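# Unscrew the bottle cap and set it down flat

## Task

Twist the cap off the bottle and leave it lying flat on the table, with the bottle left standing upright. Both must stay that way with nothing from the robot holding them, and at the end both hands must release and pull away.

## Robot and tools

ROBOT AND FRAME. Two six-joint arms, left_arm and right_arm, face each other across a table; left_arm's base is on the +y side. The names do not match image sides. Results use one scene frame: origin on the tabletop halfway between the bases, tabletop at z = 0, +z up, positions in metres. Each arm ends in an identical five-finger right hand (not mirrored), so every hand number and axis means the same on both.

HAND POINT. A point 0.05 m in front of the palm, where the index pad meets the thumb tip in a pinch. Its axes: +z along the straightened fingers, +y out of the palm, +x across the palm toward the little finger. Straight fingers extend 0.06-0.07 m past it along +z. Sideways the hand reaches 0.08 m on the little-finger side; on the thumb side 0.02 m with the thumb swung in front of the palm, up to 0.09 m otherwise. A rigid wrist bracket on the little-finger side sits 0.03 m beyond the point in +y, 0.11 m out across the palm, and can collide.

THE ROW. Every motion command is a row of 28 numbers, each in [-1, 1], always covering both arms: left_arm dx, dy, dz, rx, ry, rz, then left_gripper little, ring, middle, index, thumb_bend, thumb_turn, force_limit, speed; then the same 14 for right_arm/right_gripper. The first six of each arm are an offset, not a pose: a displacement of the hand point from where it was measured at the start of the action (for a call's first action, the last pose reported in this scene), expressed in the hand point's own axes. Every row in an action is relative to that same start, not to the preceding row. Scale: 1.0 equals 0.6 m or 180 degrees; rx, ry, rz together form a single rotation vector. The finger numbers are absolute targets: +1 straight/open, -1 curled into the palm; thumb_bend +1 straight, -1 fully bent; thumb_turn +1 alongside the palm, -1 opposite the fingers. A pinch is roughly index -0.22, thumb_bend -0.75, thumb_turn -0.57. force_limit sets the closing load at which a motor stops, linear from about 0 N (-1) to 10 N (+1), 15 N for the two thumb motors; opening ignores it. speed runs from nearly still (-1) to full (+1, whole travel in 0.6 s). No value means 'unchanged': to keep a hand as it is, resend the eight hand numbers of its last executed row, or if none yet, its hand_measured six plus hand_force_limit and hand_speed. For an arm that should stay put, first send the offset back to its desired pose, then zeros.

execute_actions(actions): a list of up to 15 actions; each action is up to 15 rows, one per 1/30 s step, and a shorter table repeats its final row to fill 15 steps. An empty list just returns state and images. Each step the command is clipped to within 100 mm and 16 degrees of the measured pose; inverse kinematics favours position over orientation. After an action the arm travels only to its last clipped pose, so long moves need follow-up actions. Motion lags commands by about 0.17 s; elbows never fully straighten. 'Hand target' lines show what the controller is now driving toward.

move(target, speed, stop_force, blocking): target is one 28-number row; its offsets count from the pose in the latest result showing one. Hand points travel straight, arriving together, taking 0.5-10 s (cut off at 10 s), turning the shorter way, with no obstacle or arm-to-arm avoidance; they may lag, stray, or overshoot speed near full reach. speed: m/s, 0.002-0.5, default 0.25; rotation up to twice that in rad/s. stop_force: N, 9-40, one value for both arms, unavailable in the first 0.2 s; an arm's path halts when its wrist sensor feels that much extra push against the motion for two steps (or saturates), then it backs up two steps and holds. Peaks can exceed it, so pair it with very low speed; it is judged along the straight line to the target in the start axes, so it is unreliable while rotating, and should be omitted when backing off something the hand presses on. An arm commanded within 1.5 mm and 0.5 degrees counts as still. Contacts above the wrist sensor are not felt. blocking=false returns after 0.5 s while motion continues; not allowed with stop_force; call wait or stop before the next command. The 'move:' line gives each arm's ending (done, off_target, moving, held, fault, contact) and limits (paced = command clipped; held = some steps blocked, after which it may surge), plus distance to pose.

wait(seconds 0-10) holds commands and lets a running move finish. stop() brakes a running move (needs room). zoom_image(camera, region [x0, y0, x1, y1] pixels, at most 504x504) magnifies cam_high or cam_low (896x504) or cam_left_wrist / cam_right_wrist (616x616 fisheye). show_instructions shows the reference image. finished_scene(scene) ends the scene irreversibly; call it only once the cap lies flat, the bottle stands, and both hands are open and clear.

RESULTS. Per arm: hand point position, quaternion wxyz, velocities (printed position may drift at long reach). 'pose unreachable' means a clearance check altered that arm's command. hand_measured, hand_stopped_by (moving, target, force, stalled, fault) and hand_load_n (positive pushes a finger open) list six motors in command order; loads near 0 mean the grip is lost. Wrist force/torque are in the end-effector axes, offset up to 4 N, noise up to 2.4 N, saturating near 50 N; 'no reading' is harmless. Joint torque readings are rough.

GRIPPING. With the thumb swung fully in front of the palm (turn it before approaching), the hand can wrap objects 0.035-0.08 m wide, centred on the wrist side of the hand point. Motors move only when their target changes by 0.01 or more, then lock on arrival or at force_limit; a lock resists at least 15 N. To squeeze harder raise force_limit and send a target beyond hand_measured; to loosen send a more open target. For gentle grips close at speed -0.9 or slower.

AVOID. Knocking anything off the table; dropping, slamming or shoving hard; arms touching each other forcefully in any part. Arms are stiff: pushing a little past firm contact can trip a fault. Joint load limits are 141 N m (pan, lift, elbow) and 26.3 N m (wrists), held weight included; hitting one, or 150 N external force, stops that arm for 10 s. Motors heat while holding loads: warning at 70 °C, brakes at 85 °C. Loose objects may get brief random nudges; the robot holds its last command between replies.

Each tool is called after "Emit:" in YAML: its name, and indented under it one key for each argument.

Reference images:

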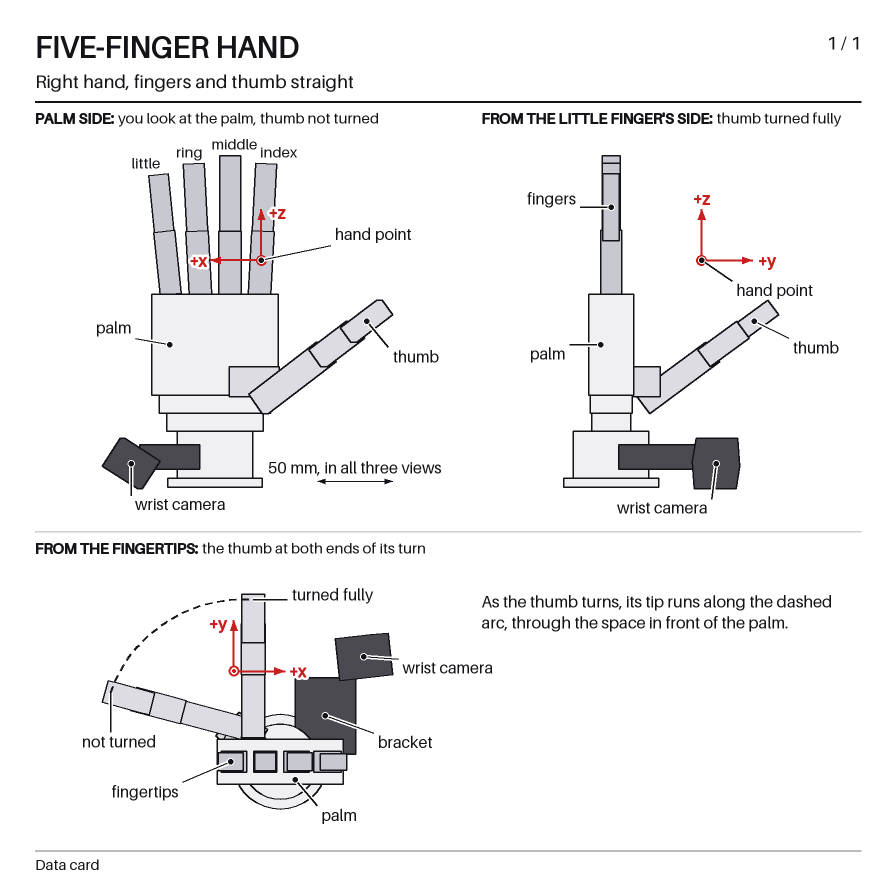

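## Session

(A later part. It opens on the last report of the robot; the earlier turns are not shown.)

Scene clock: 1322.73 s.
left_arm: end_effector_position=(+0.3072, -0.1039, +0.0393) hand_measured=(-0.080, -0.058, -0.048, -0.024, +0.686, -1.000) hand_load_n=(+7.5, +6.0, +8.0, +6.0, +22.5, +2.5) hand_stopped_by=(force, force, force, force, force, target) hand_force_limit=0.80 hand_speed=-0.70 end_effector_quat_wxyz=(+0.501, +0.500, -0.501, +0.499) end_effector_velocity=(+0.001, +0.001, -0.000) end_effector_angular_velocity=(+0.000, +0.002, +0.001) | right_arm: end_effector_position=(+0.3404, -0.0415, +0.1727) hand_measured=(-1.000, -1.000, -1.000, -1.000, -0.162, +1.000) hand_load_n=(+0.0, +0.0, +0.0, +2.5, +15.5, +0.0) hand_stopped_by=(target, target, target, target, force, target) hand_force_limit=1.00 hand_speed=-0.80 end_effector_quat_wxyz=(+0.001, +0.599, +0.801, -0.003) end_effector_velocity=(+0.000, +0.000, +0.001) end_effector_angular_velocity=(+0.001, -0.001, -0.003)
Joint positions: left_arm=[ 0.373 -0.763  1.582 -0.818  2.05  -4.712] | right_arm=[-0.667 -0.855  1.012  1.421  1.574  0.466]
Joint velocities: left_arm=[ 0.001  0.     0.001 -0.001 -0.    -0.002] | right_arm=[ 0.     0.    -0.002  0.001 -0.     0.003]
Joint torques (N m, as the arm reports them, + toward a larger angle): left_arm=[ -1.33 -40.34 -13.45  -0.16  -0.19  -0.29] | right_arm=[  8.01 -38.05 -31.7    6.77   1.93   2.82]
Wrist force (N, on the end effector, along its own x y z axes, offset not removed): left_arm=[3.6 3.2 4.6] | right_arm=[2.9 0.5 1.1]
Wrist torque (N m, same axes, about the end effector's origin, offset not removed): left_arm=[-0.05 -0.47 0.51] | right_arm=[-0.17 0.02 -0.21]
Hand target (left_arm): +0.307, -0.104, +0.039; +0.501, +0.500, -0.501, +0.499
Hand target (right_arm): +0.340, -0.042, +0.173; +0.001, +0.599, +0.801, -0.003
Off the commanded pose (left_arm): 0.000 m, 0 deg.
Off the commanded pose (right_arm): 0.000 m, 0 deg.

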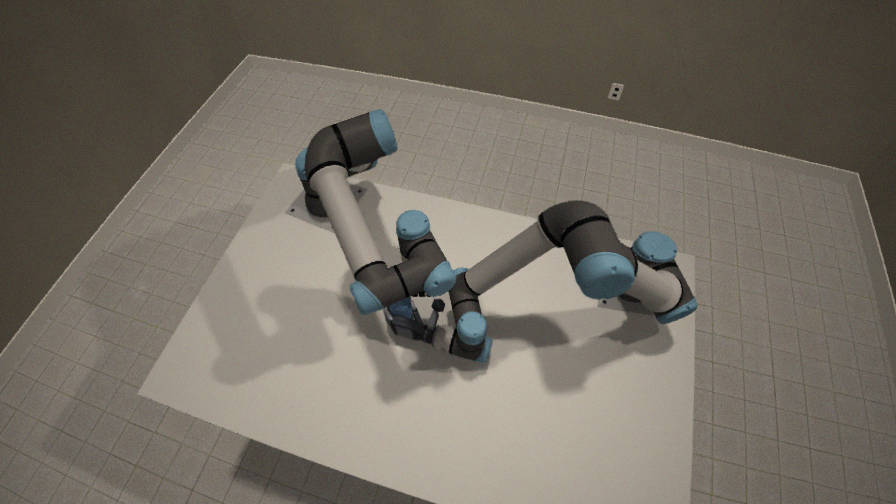

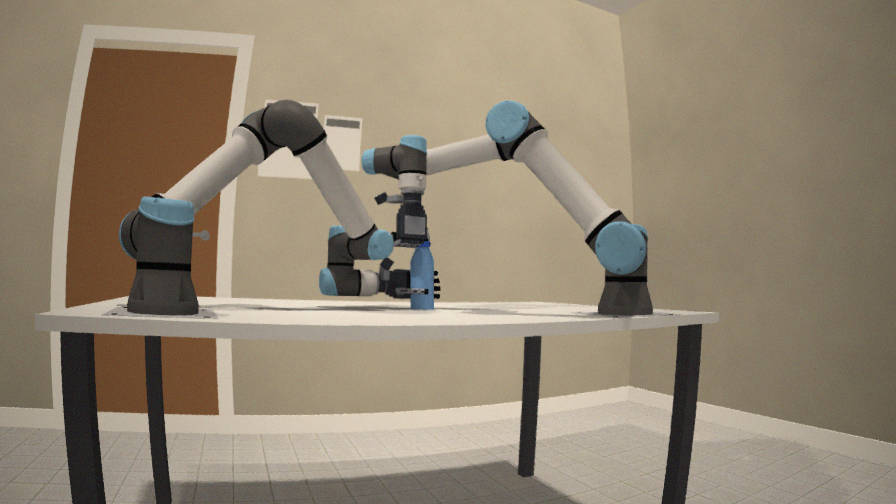

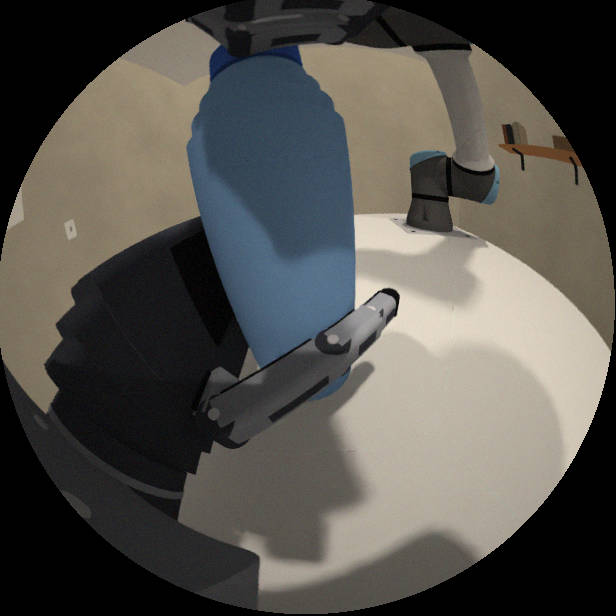

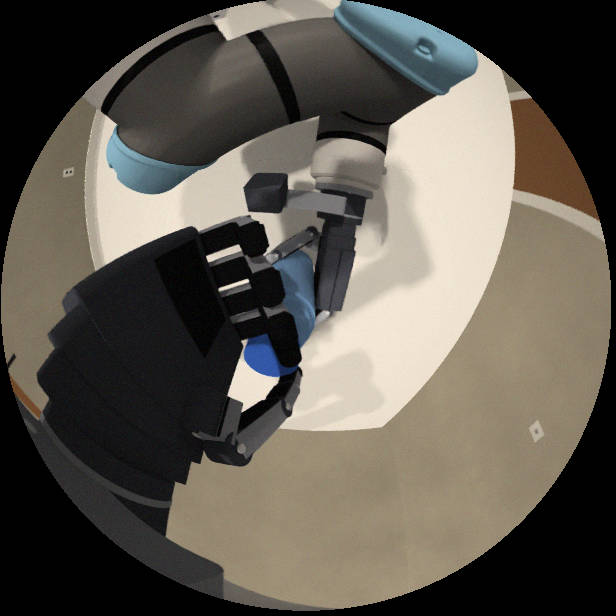

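Emit:
execute_actions:
  actions:
    - [[0,0,0,0,0,0,-0.9,-0.9,-0.9,-0.9,-0.9,-1,0.8,-0.7,0.00182,-0.00165,0,0,0,-0.0111,-1,-1,-1,-1,-0.7,1,1,-0.8], [0,0,0,0,0,0,-0.9,-0.9,-0.9,-0.9,-0.9,-1,0.8,-0.7,0.00357,-0.00336,-0.00005,0,0,-0.0222,-1,-1,-1,-1,-0.7,1,1,-0.8], [0,0,0,0,0,0,-0.9,-0.9,-0.9,-0.9,-0.9,-1,0.8,-0.7,0.00527,-0.00513,-0.00007,0,0,-0.0333,-1,-1,-1,-1,-0.7,1,1,-0.8], [0,0,0,0,0,0,-0.9,-0.9,-0.9,-0.9,-0.9,-1,0.8,-0.7,0.0069,-0.00696,-0.0001,0,0,-0.0444,-1,-1,-1,-1,-0.7,1,1,-0.8], [0,0,0,0,0,0,-0.9,-0.9,-0.9,-0.9,-0.9,-1,0.8,-0.7,0.00847,-0.00885,-0.00012,0,0,-0.0556,-1,-1,-1,-1,-0.7,1,1,-0.8], [0,0,0,0,0,0,-0.9,-0.9,-0.9,-0.9,-0.9,-1,0.8,-0.7,0.00997,-0.01079,-0.00014,0,0,-0.0667,-1,-1,-1,-1,-0.7,1,1,-0.8], [0,0,0,0,0,0,-0.9,-0.9,-0.9,-0.9,-0.9,-1,0.8,-0.7,0.0114,-0.01278,-0.00017,0,0,-0.0778,-1,-1,-1,-1,-0.7,1,1,-0.8], [0,0,0,0,0,0,-0.9,-0.9,-0.9,-0.9,-0.9,-1,0.8,-0.7,0.01277,-0.01482,-0.00019,0,0,-0.0889,-1,-1,-1,-1,-0.7,1,1,-0.8], [0,0,0,0,0,0,-0.9,-0.9,-0.9,-0.9,-0.9,-1,0.8,-0.7,0.01406,-0.0169,-0.00022,0,0,-0.1,-1,-1,-1,-1,-0.7,1,1,-0.8], [0,0,0,0,0,0,-0.9,-0.9,-0.9,-0.9,-0.9,-1,0.8,-0.7,0.01528,-0.01903,-0.00024,0,0,-0.1111,-1,-1,-1,-1,-0.7,1,1,-0.8], [0,0,0,0,0,0,-0.9,-0.9,-0.9,-0.9,-0.9,-1,0.8,-0.7,0.01642,-0.0212,-0.00026,0,0,-0.1222,-1,-1,-1,-1,-0.7,1,1,-0.8], [0,0,0,0,0,0,-0.9,-0.9,-0.9,-0.9,-0.9,-1,0.8,-0.7,0.01748,-0.02341,-0.00029,0,0,-0.1333,-1,-1,-1,-1,-0.7,1,1,-0.8], [0,0,0,0,0,0,-0.9,-0.9,-0.9,-0.9,-0.9,-1,0.8,-0.7,0.01847,-0.02566,-0.00031,0,0,-0.1444,-1,-1,-1,-1,-0.7,1,1,-0.8], [0,0,0,0,0,0,-0.9,-0.9,-0.9,-0.9,-0.9,-1,0.8,-0.7,0.01938,-0.02794,-0.00034,0,0,-0.1556,-1,-1,-1,-1,-0.7,1,1,-0.8], [0,0,0,0,0,0,-0.9,-0.9,-0.9,-0.9,-0.9,-1,0.8,-0.7,0.02021,-0.03024,-0.00036,0,0,-0.1667,-1,-1,-1,-1,-0.7,1,1,-0.8]]
    - [[0,0,0,0,0,0,-0.9,-0.9,-0.9,-0.9,-0.9,-1,0.8,-0.7,0.00997,-0.00709,-0.00014,0,0,-0.0667,-1,-1,-1,-1,-0.7,1,1,-0.8], [0,0,0,0,0,0,-0.9,-0.9,-0.9,-0.9,-0.9,-1,0.8,-0.7,0.0114,-0.00908,-0.00017,0,0,-0.0778,-1,-1,-1,-1,-0.7,1,1,-0.8], [0,0,0,0,0,0,-0.9,-0.9,-0.9,-0.9,-0.9,-1,0.8,-0.7,0.01277,-0.01112,-0.00019,0,0,-0.0889,-1,-1,-1,-1,-0.7,1,1,-0.8], [0,0,0,0,0,0,-0.9,-0.9,-0.9,-0.9,-0.9,-1,0.8,-0.7,0.01406,-0.0132,-0.00022,0,0,-0.1,-1,-1,-1,-1,-0.7,1,1,-0.8], [0,0,0,0,0,0,-0.9,-0.9,-0.9,-0.9,-0.9,-1,0.8,-0.7,0.01528,-0.01533,-0.00024,0,0,-0.1111,-1,-1,-1,-1,-0.7,1,1,-0.8], [0,0,0,0,0,0,-0.9,-0.9,-0.9,-0.9,-0.9,-1,0.8,-0.7,0.01642,-0.0175,-0.00026,0,0,-0.1222,-1,-1,-1,-1,-0.7,1,1,-0.8], [0,0,0,0,0,0,-0.9,-0.9,-0.9,-0.9,-0.9,-1,0.8,-0.7,0.01748,-0.01971,-0.00029,0,0,-0.1333,-1,-1,-1,-1,-0.7,1,1,-0.8], [0,0,0,0,0,0,-0.9,-0.9,-0.9,-0.9,-0.9,-1,0.8,-0.7,0.01847,-0.02196,-0.00031,0,0,-0.1444,-1,-1,-1,-1,-0.7,1,1,-0.8], [0,0,0,0,0,0,-0.9,-0.9,-0.9,-0.9,-0.9,-1,0.8,-0.7,0.01938,-0.02424,-0.00034,0,0,-0.1556,-1,-1,-1,-1,-0.7,1,1,-0.8], [0,0,0,0,0,0,-0.9,-0.9,-0.9,-0.9,-0.9,-1,0.8,-0.7,0.02021,-0.02654,-0.00036,0,0,-0.1667,-1,-1,-1,-1,-0.7,1,1,-0.8], [0,0,0,0,0,0,-0.9,-0.9,-0.9,-0.9,-0.9,-1,0.8,-0.7,0.02096,-0.02888,-0.00038,0,0,-0.1778,-1,-1,-1,-1,-0.7,1,1,-0.8], [0,0,0,0,0,0,-0.9,-0.9,-0.9,-0.9,-0.9,-1,0.8,-0.7,0.02162,-0.03124,-0.00041,0,0,-0.1889,-1,-1,-1,-1,-0.7,1,1,-0.8], [0,0,0,0,0,0,-0.9,-0.9,-0.9,-0.9,-0.9,-1,0.8,-0.7,0.0222,-0.03362,-0.00043,0,0,-0.2,-1,-1,-1,-1,-0.7,1,1,-0.8], [0,0,0,0,0,0,-0.9,-0.9,-0.9,-0.9,-0.9,-1,0.8,-0.7,0.0227,-0.03602,-0.00046,0,0,-0.2111,-1,-1,-1,-1,-0.7,1,1,-0.8], [0,0,0,0,0,0,-0.9,-0.9,-0.9,-0.9,-0.9,-1,0.8,-0.7,0.02312,-0.03844,-0.00048,0,0,-0.2222,-1,-1,-1,-1,-0.7,1,1,-0.8]]
    - [[0,0,0,0,0,0,-0.9,-0.9,-0.9,-0.9,-0.9,-1,0.8,-0.7,0.00997,-0.00709,-0.00014,0,0,-0.0667,-1,-1,-1,-1,-0.7,1,1,-0.8], [0,0,0,0,0,0,-0.9,-0.9,-0.9,-0.9,-0.9,-1,0.8,-0.7,0.0114,-0.00908,-0.00017,0,0,-0.0778,-1,-1,-1,-1,-0.7,1,1,-0.8], [0,0,0,0,0,0,-0.9,-0.9,-0.9,-0.9,-0.9,-1,0.8,-0.7,0.01277,-0.01112,-0.00019,0,0,-0.0889,-1,-1,-1,-1,-0.7,1,1,-0.8], [0,0,0,0,0,0,-0.9,-0.9,-0.9,-0.9,-0.9,-1,0.8,-0.7,0.01406,-0.0132,-0.00022,0,0,-0.1,-1,-1,-1,-1,-0.7,1,1,-0.8], [0,0,0,0,0,0,-0.9,-0.9,-0.9,-0.9,-0.9,-1,0.8,-0.7,0.01528,-0.01533,-0.00024,0,0,-0.1111,-1,-1,-1,-1,-0.7,1,1,-0.8], [0,0,0,0,0,0,-0.9,-0.9,-0.9,-0.9,-0.9,-1,0.8,-0.7,0.01642,-0.0175,-0.00026,0,0,-0.1222,-1,-1,-1,-1,-0.7,1,1,-0.8], [0,0,0,0,0,0,-0.9,-0.9,-0.9,-0.9,-0.9,-1,0.8,-0.7,0.01748,-0.01971,-0.00029,0,0,-0.1333,-1,-1,-1,-1,-0.7,1,1,-0.8], [0,0,0,0,0,0,-0.9,-0.9,-0.9,-0.9,-0.9,-1,0.8,-0.7,0.01847,-0.02196,-0.00031,0,0,-0.1444,-1,-1,-1,-1,-0.7,1,1,-0.8], [0,0,0,0,0,0,-0.9,-0.9,-0.9,-0.9,-0.9,-1,0.8,-0.7,0.01938,-0.02424,-0.00034,0,0,-0.1556,-1,-1,-1,-1,-0.7,1,1,-0.8], [0,0,0,0,0,0,-0.9,-0.9,-0.9,-0.9,-0.9,-1,0.8,-0.7,0.02021,-0.02654,-0.00036,0,0,-0.1667,-1,-1,-1,-1,-0.7,1,1,-0.8], [0,0,0,0,0,0,-0.9,-0.9,-0.9,-0.9,-0.9,-1,0.8,-0.7,0.02096,-0.02888,-0.00038,0,0,-0.1778,-1,-1,-1,-1,-0.7,1,1,-0.8], [0,0,0,0,0,0,-0.9,-0.9,-0.9,-0.9,-0.9,-1,0.8,-0.7,0.02162,-0.03124,-0.00041,0,0,-0.1889,-1,-1,-1,-1,-0.7,1,1,-0.8], [0,0,0,0,0,0,-0.9,-0.9,-0.9,-0.9,-0.9,-1,0.8,-0.7,0.0222,-0.03362,-0.00043,0,0,-0.2,-1,-1,-1,-1,-0.7,1,1,-0.8], [0,0,0,0,0,0,-0.9,-0.9,-0.9,-0.9,-0.9,-1,0.8,-0.7,0.0227,-0.03602,-0.00046,0,0,-0.2111,-1,-1,-1,-1,-0.7,1,1,-0.8], [0,0,0,0,0,0,-0.9,-0.9,-0.9,-0.9,-0.9,-1,0.8,-0.7,0.02312,-0.03844,-0.00048,0,0,-0.2222,-1,-1,-1,-1,-0.7,1,1,-0.8]]
    - [[0,0,0,0,0,0,-0.9,-0.9,-0.9,-0.9,-0.9,-1,0.8,-0.7,0.00997,-0.00709,-0.00014,0,0,-0.0667,-1,-1,-1,-1,-0.7,1,1,-0.8], [0,0,0,0,0,0,-0.9,-0.9,-0.9,-0.9,-0.9,-1,0.8,-0.7,0.0114,-0.00908,-0.00017,0,0,-0.0778,-1,-1,-1,-1,-0.7,1,1,-0.8], [0,0,0,0,0,0,-0.9,-0.9,-0.9,-0.9,-0.9,-1,0.8,-0.7,0.01277,-0.01112,-0.00019,0,0,-0.0889,-1,-1,-1,-1,-0.7,1,1,-0.8], [0,0,0,0,0,0,-0.9,-0.9,-0.9,-0.9,-0.9,-1,0.8,-0.7,0.01406,-0.0132,-0.00022,0,0,-0.1,-1,-1,-1,-1,-0.7,1,1,-0.8], [0,0,0,0,0,0,-0.9,-0.9,-0.9,-0.9,-0.9,-1,0.8,-0.7,0.01528,-0.01533,-0.00024,0,0,-0.1111,-1,-1,-1,-1,-0.7,1,1,-0.8], [0,0,0,0,0,0,-0.9,-0.9,-0.9,-0.9,-0.9,-1,0.8,-0.7,0.01642,-0.0175,-0.00026,0,0,-0.1222,-1,-1,-1,-1,-0.7,1,1,-0.8], [0,0,0,0,0,0,-0.9,-0.9,-0.9,-0.9,-0.9,-1,0.8,-0.7,0.01748,-0.01971,-0.00029,0,0,-0.1333,-1,-1,-1,-1,-0.7,1,1,-0.8], [0,0,0,0,0,0,-0.9,-0.9,-0.9,-0.9,-0.9,-1,0.8,-0.7,0.01847,-0.02196,-0.00031,0,0,-0.1444,-1,-1,-1,-1,-0.7,1,1,-0.8], [0,0,0,0,0,0,-0.9,-0.9,-0.9,-0.9,-0.9,-1,0.8,-0.7,0.01938,-0.02424,-0.00034,0,0,-0.1556,-1,-1,-1,-1,-0.7,1,1,-0.8], [0,0,0,0,0,0,-0.9,-0.9,-0.9,-0.9,-0.9,-1,0.8,-0.7,0.02021,-0.02654,-0.00036,0,0,-0.1667,-1,-1,-1,-1,-0.7,1,1,-0.8], [0,0,0,0,0,0,-0.9,-0.9,-0.9,-0.9,-0.9,-1,0.8,-0.7,0.02096,-0.02888,-0.00038,0,0,-0.1778,-1,-1,-1,-1,-0.7,1,1,-0.8], [0,0,0,0,0,0,-0.9,-0.9,-0.9,-0.9,-0.9,-1,0.8,-0.7,0.02162,-0.03124,-0.00041,0,0,-0.1889,-1,-1,-1,-1,-0.7,1,1,-0.8], [0,0,0,0,0,0,-0.9,-0.9,-0.9,-0.9,-0.9,-1,0.8,-0.7,0.0222,-0.03362,-0.00043,0,0,-0.2,-1,-1,-1,-1,-0.7,1,1,-0.8], [0,0,0,0,0,0,-0.9,-0.9,-0.9,-0.9,-0.9,-1,0.8,-0.7,0.0227,-0.03602,-0.00046,0,0,-0.2111,-1,-1,-1,-1,-0.7,1,1,-0.8], [0,0,0,0,0,0,-0.9,-0.9,-0.9,-0.9,-0.9,-1,0.8,-0.7,0.02312,-0.03844,-0.00048,0,0,-0.2222,-1,-1,-1,-1,-0.7,1,1,-0.8]]

Emit:
wait:
  seconds: 0.6

Scene clock: 1444.67 s.
left_arm: end_effector_position=(+0.3072, -0.1039, +0.0393) hand_measured=(-0.080, -0.058, -0.048, -0.024, +0.688, -1.000) hand_load_n=(+9.0, +7.0, +8.0, +5.0, +23.0, +2.0) hand_stopped_by=(force, force, force, force, force, target) hand_force_limit=0.80 hand_speed=-0.70 end_effector_quat_wxyz=(+0.501, +0.500, -0.501, +0.499) end_effector_velocity=(-0.000, -0.001, +0.001) end_effector_angular_velocity=(-0.001, -0.001, -0.001) | right_arm: end_effector_position=(+0.2767, -0.0683, +0.1748) hand_measured=(-1.000, -1.000, -1.000, -1.000, -0.162, +1.000) hand_load_n=(+0.0, +0.0, +0.0, +0.5, +14.5, +0.0) hand_stopped_by=(target, target, target, target, force, target) hand_force_limit=1.00 hand_speed=-0.80 end_effector_quat_wxyz=(-0.001, -0.300, +0.954, -0.022) end_effector_velocity=(-0.008, -0.042, +0.002) end_effector_angular_velocity=(-0.011, +0.041, +1.022)
Joint positions: left_arm=[ 0.373 -0.763  1.582 -0.818  2.05  -4.712] | right_arm=[-0.82  -1.046  1.314  1.317  1.613 -1.582]
Joint velocities: left_arm=[-0.001 -0.    -0.001  0.001 -0.     0.   ] | right_arm=[-0.124  0.032 -0.058  0.017  0.002 -1.147]
Joint torques (N m, as the arm reports them, + toward a larger angle): left_arm=[  0.27 -41.74 -12.97  -0.79  -0.49  -0.08] | right_arm=[ -5.77 -28.02 -31.56   7.02   2.23  -4.09]
Wrist force (N, on the end effector, along its own x y z axes, offset not removed): left_arm=[-0.6 2.8 -0.4] | right_arm=[-4.9 -1.0 -1.3]
Wrist torque (N m, same axes, about the end effector's origin, offset not removed): left_arm=[0.46 -0.54 0.24] | right_arm=[-0.63 -0.09 -0.29]
Hand target (left_arm): +0.307, -0.104, +0.039; +0.501, +0.500, -0.501, +0.499
Hand target (right_arm): +0.275, -0.075, +0.175; -0.002, -0.377, +0.926, -0.022
Off the commanded pose (left_arm): 0.000 m, 0 deg.
Off the commanded pose (right_arm): 0.006 m, 11 deg.

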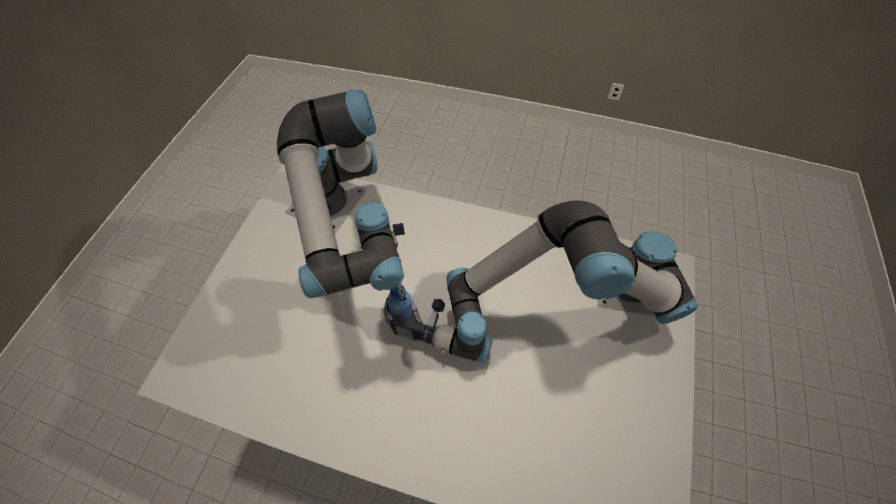

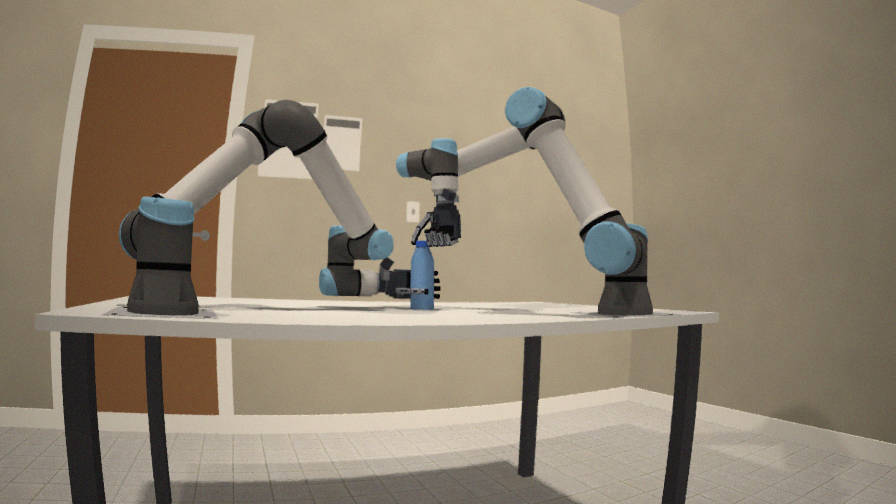

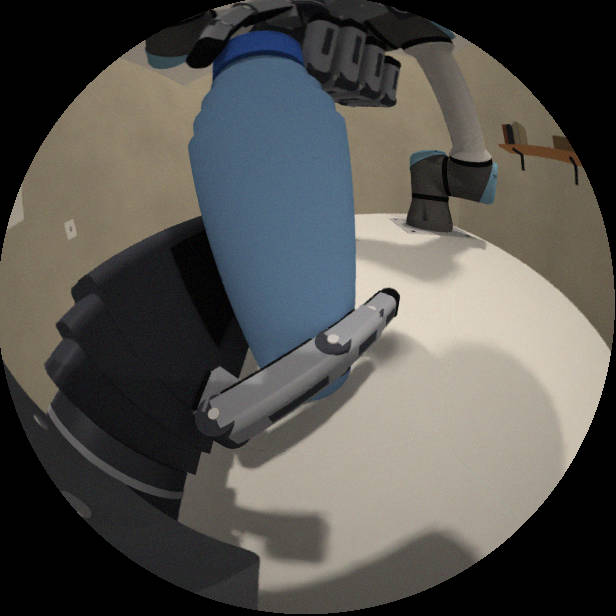

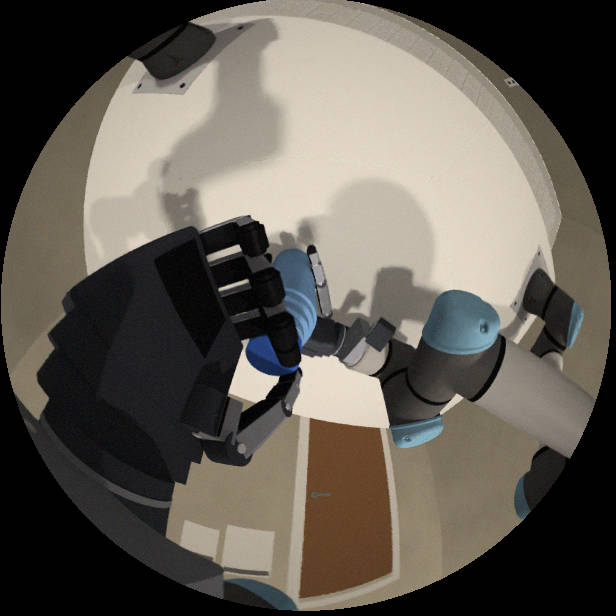

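Scene clock: 1445.27 s.
left_arm: end_effector_position=(+0.3072, -0.1039, +0.0393) hand_measured=(-0.080, -0.058, -0.048, -0.024, +0.688, -1.000) hand_load_n=(+9.5, +7.0, +8.0, +5.0, +23.0, +2.5) hand_stopped_by=(force, force, force, force, force, target) hand_force_limit=0.80 hand_speed=-0.70 end_effector_quat_wxyz=(+0.501, +0.500, -0.501, +0.499) end_effector_velocity=(-0.000, -0.000, +0.000) end_effector_angular_velocity=(-0.000, -0.000, -0.000) | right_arm: end_effector_position=(+0.2749, -0.0751, +0.1750) hand_measured=(-1.000, -1.000, -1.000, -1.000, -0.162, +1.000) hand_load_n=(+0.0, +0.0, +0.0, +0.5, +15.0, +0.5) hand_stopped_by=(target, target, target, target, force, target) hand_force_limit=1.00 hand_speed=-0.80 end_effector_quat_wxyz=(-0.002, -0.377, +0.926, -0.022) end_effector_velocity=(+0.000, +0.000, +0.000) end_effector_angular_velocity=(+0.001, -0.000, +0.005)
Joint positions: left_arm=[ 0.373 -0.763  1.582 -0.818  2.05  -4.712] | right_arm=[-0.837 -1.04   1.304  1.32   1.613 -1.763]
Joint velocities: left_arm=[-0.     0.    -0.001  0.001  0.     0.   ] | right_arm=[-0.001 -0.    -0.001  0.    -0.001 -0.006]
Joint torques (N m, as the arm reports them, + toward a larger angle): left_arm=[  0.52 -40.49 -12.78  -0.13  -0.32  -0.5 ] | right_arm=[ -3.84 -26.05 -27.91   7.89   2.31  -2.77]
Wrist force (N, on the end effector, along its own x y z axes, offset not removed): left_arm=[4.6 6.6 9.4] | right_arm=[-12.7 -2.2 -6.1]
Wrist torque (N m, same axes, about the end effector's origin, offset not removed): left_arm=[-0.08 -1.71 1.11] | right_arm=[-0.14 0.36 -0.57]
Hand target (left_arm): +0.307, -0.104, +0.039; +0.501, +0.500, -0.501, +0.499
Hand target (right_arm): +0.275, -0.075, +0.175; -0.002, -0.377, +0.926, -0.022
Off the commanded pose (left_arm): 0.000 m, 0 deg.
Off the commanded pose (right_arm): 0.001 m, 1 deg.
wait: 0.60 s; at rest by 0.47 s

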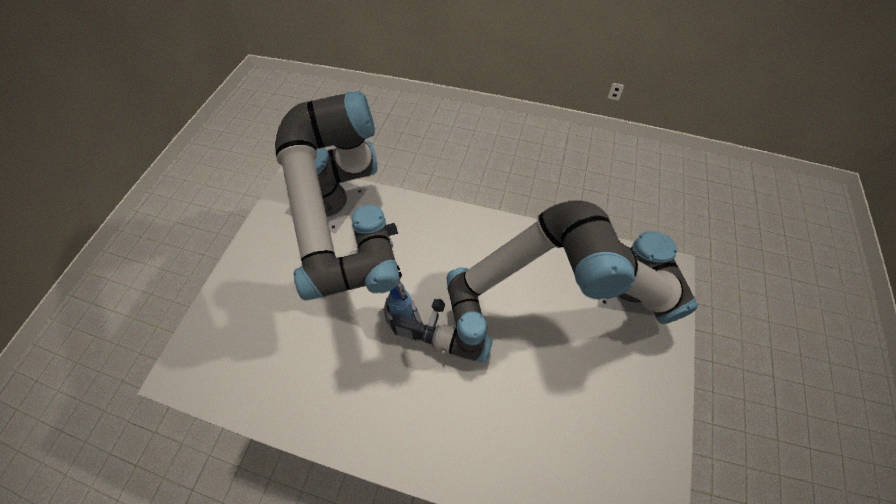

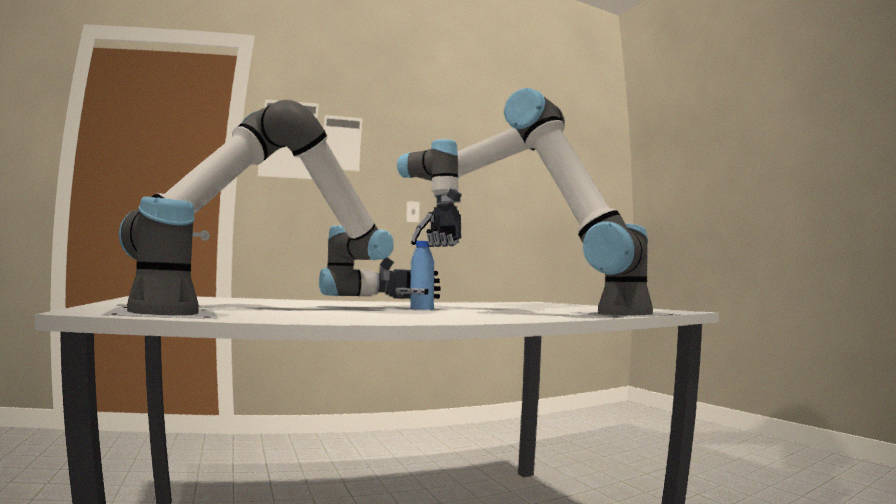

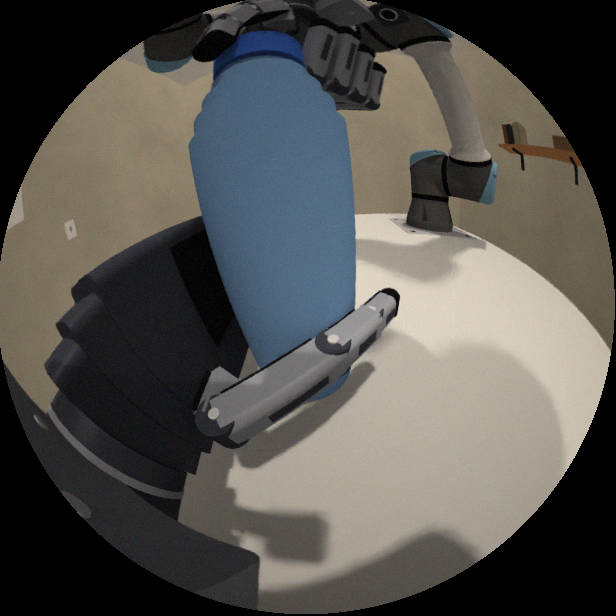

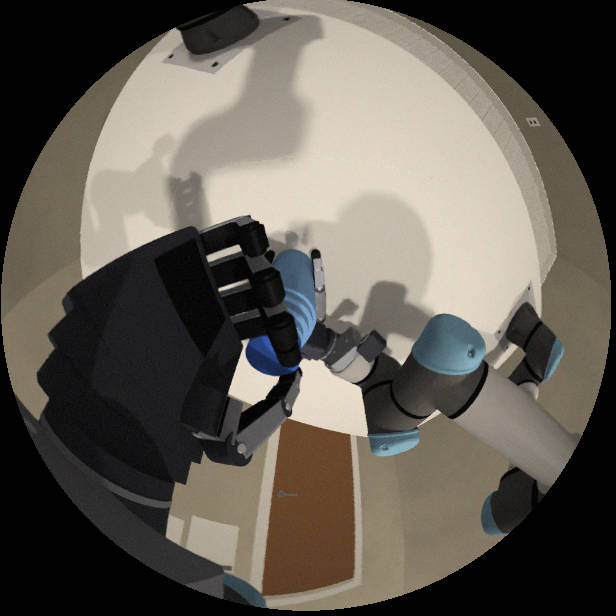

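Emit:
execute_actions:
  actions: []

Scene clock: 1492.50 s.
left_arm: end_effector_position=(+0.3072, -0.1039, +0.0393) hand_measured=(-0.080, -0.058, -0.048, -0.024, +0.688, -1.000) hand_load_n=(+9.5, +7.0, +8.0, +5.0, +23.0, +2.5) hand_stopped_by=(force, force, force, force, force, target) hand_force_limit=0.80 hand_speed=-0.70 end_effector_quat_wxyz=(+0.501, +0.500, -0.501, +0.499) end_effector_velocity=(-0.001, -0.001, +0.001) end_effector_angular_velocity=(-0.001, +0.001, -0.001) | right_arm: end_effector_position=(+0.2749, -0.0751, +0.1750) hand_measured=(-1.000, -1.000, -1.000, -1.000, -0.162, +1.000) hand_load_n=(+0.0, +0.0, +0.0, +0.5, +15.0, +0.5) hand_stopped_by=(target, target, target, target, force, target) hand_force_limit=1.00 hand_speed=-0.80 end_effector_quat_wxyz=(-0.002, -0.377, +0.926, -0.022) end_effector_velocity=(+0.000, -0.000, -0.000) end_effector_angular_velocity=(-0.001, -0.000, -0.002)
Joint positions: left_arm=[ 0.373 -0.763  1.582 -0.818  2.05  -4.712] | right_arm=[-0.838 -1.04   1.304  1.32   1.613 -1.763]
Joint velocities: left_arm=[-0.001 -0.    -0.001  0.     0.    -0.001] | right_arm=[-0.     0.     0.     0.     0.     0.002]
Joint torques (N m, as the arm reports them, + toward a larger angle): left_arm=[  0.09 -40.02 -13.2   -0.11  -0.25  -0.42] | right_arm=[ -5.68 -25.66 -26.19   7.93   2.41  -2.93]
Wrist force (N, on the end effector, along its own x y z axes, offset not removed): left_arm=[1.7 6.1 7.6] | right_arm=[-12.1 -4.9 -5.4]
Wrist torque (N m, same axes, about the end effector's origin, offset not removed): left_arm=[0.02 -1.16 0.72] | right_arm=[-0.55 0.19 -0.62]
Hand target (left_arm): +0.307, -0.104, +0.039; +0.501, +0.500, -0.501, +0.499
Hand target (right_arm): +0.275, -0.075, +0.175; -0.002, -0.377, +0.926, -0.022
Off the commanded pose (left_arm): 0.000 m, 0 deg.
Off the commanded pose (right_arm): 0.001 m, 1 deg.

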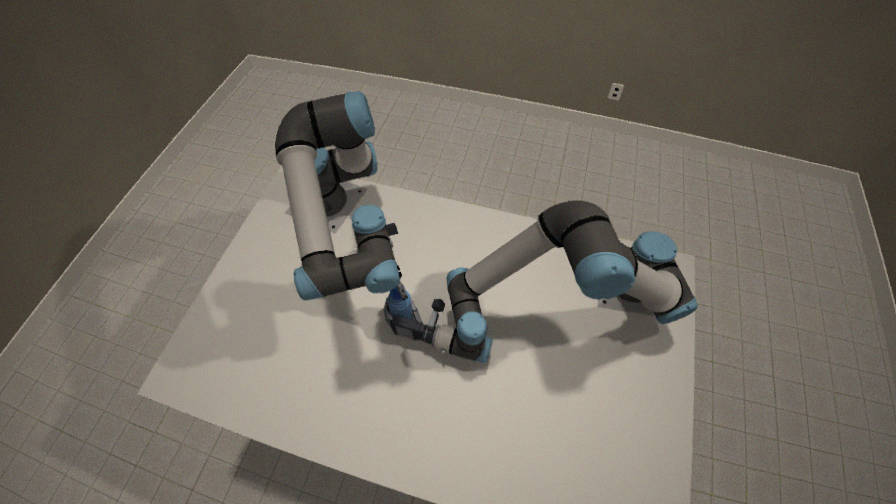

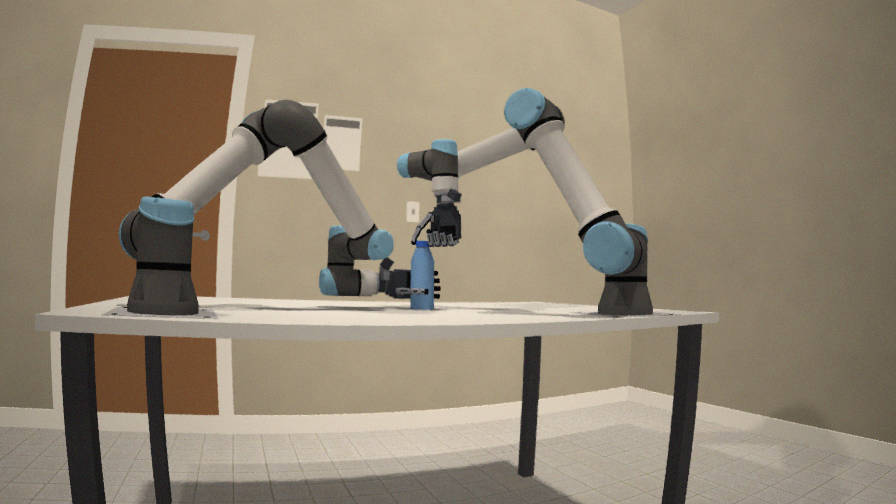

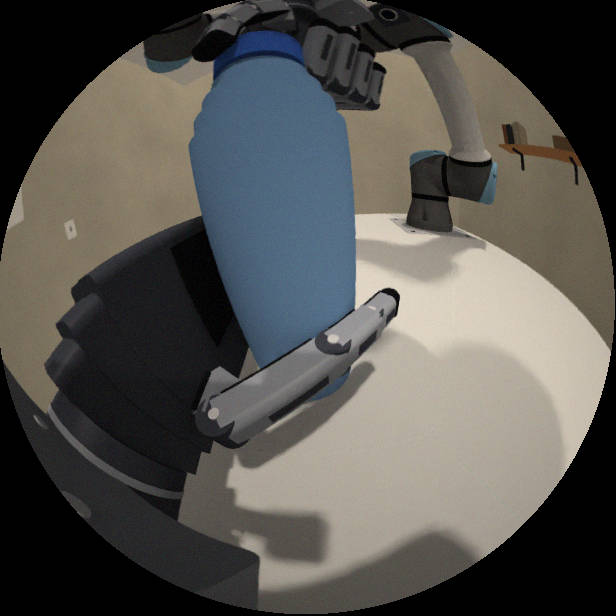

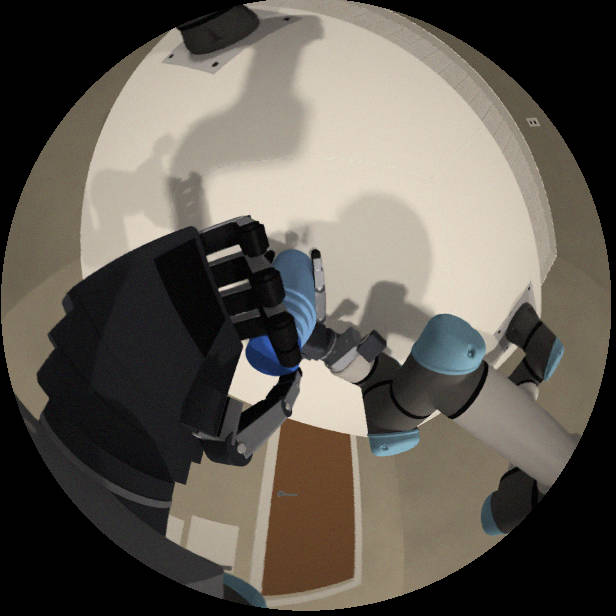

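Emit:
zoom_image:
  camera: "cam_low"
  region: [380, 190, 480, 270]

Emit:
zoom_image:
  camera: "cam_left_wrist"
  region: [170, 0, 400, 130]

Region (380, 190, 480, 270) of cam_low's 896x504 image, scaled by 5.040, with more detail than that image has; it fills the top 403 rows of this view, and the rest is white.

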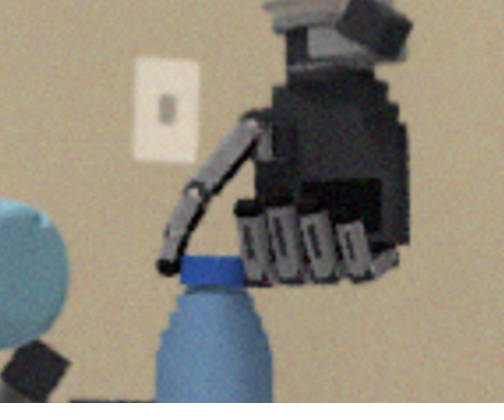

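Region (170, 0, 400, 130) of cam_left_wrist's 616x616 image, scaled by 2.191, with more detail than that image has; it fills the top 285 rows of this view, and the rest is white.

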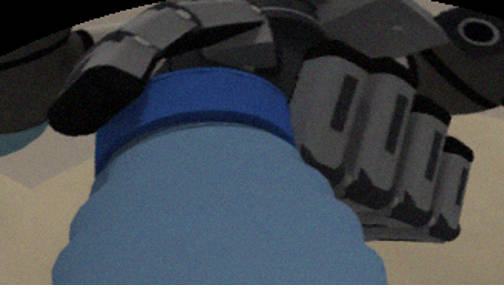

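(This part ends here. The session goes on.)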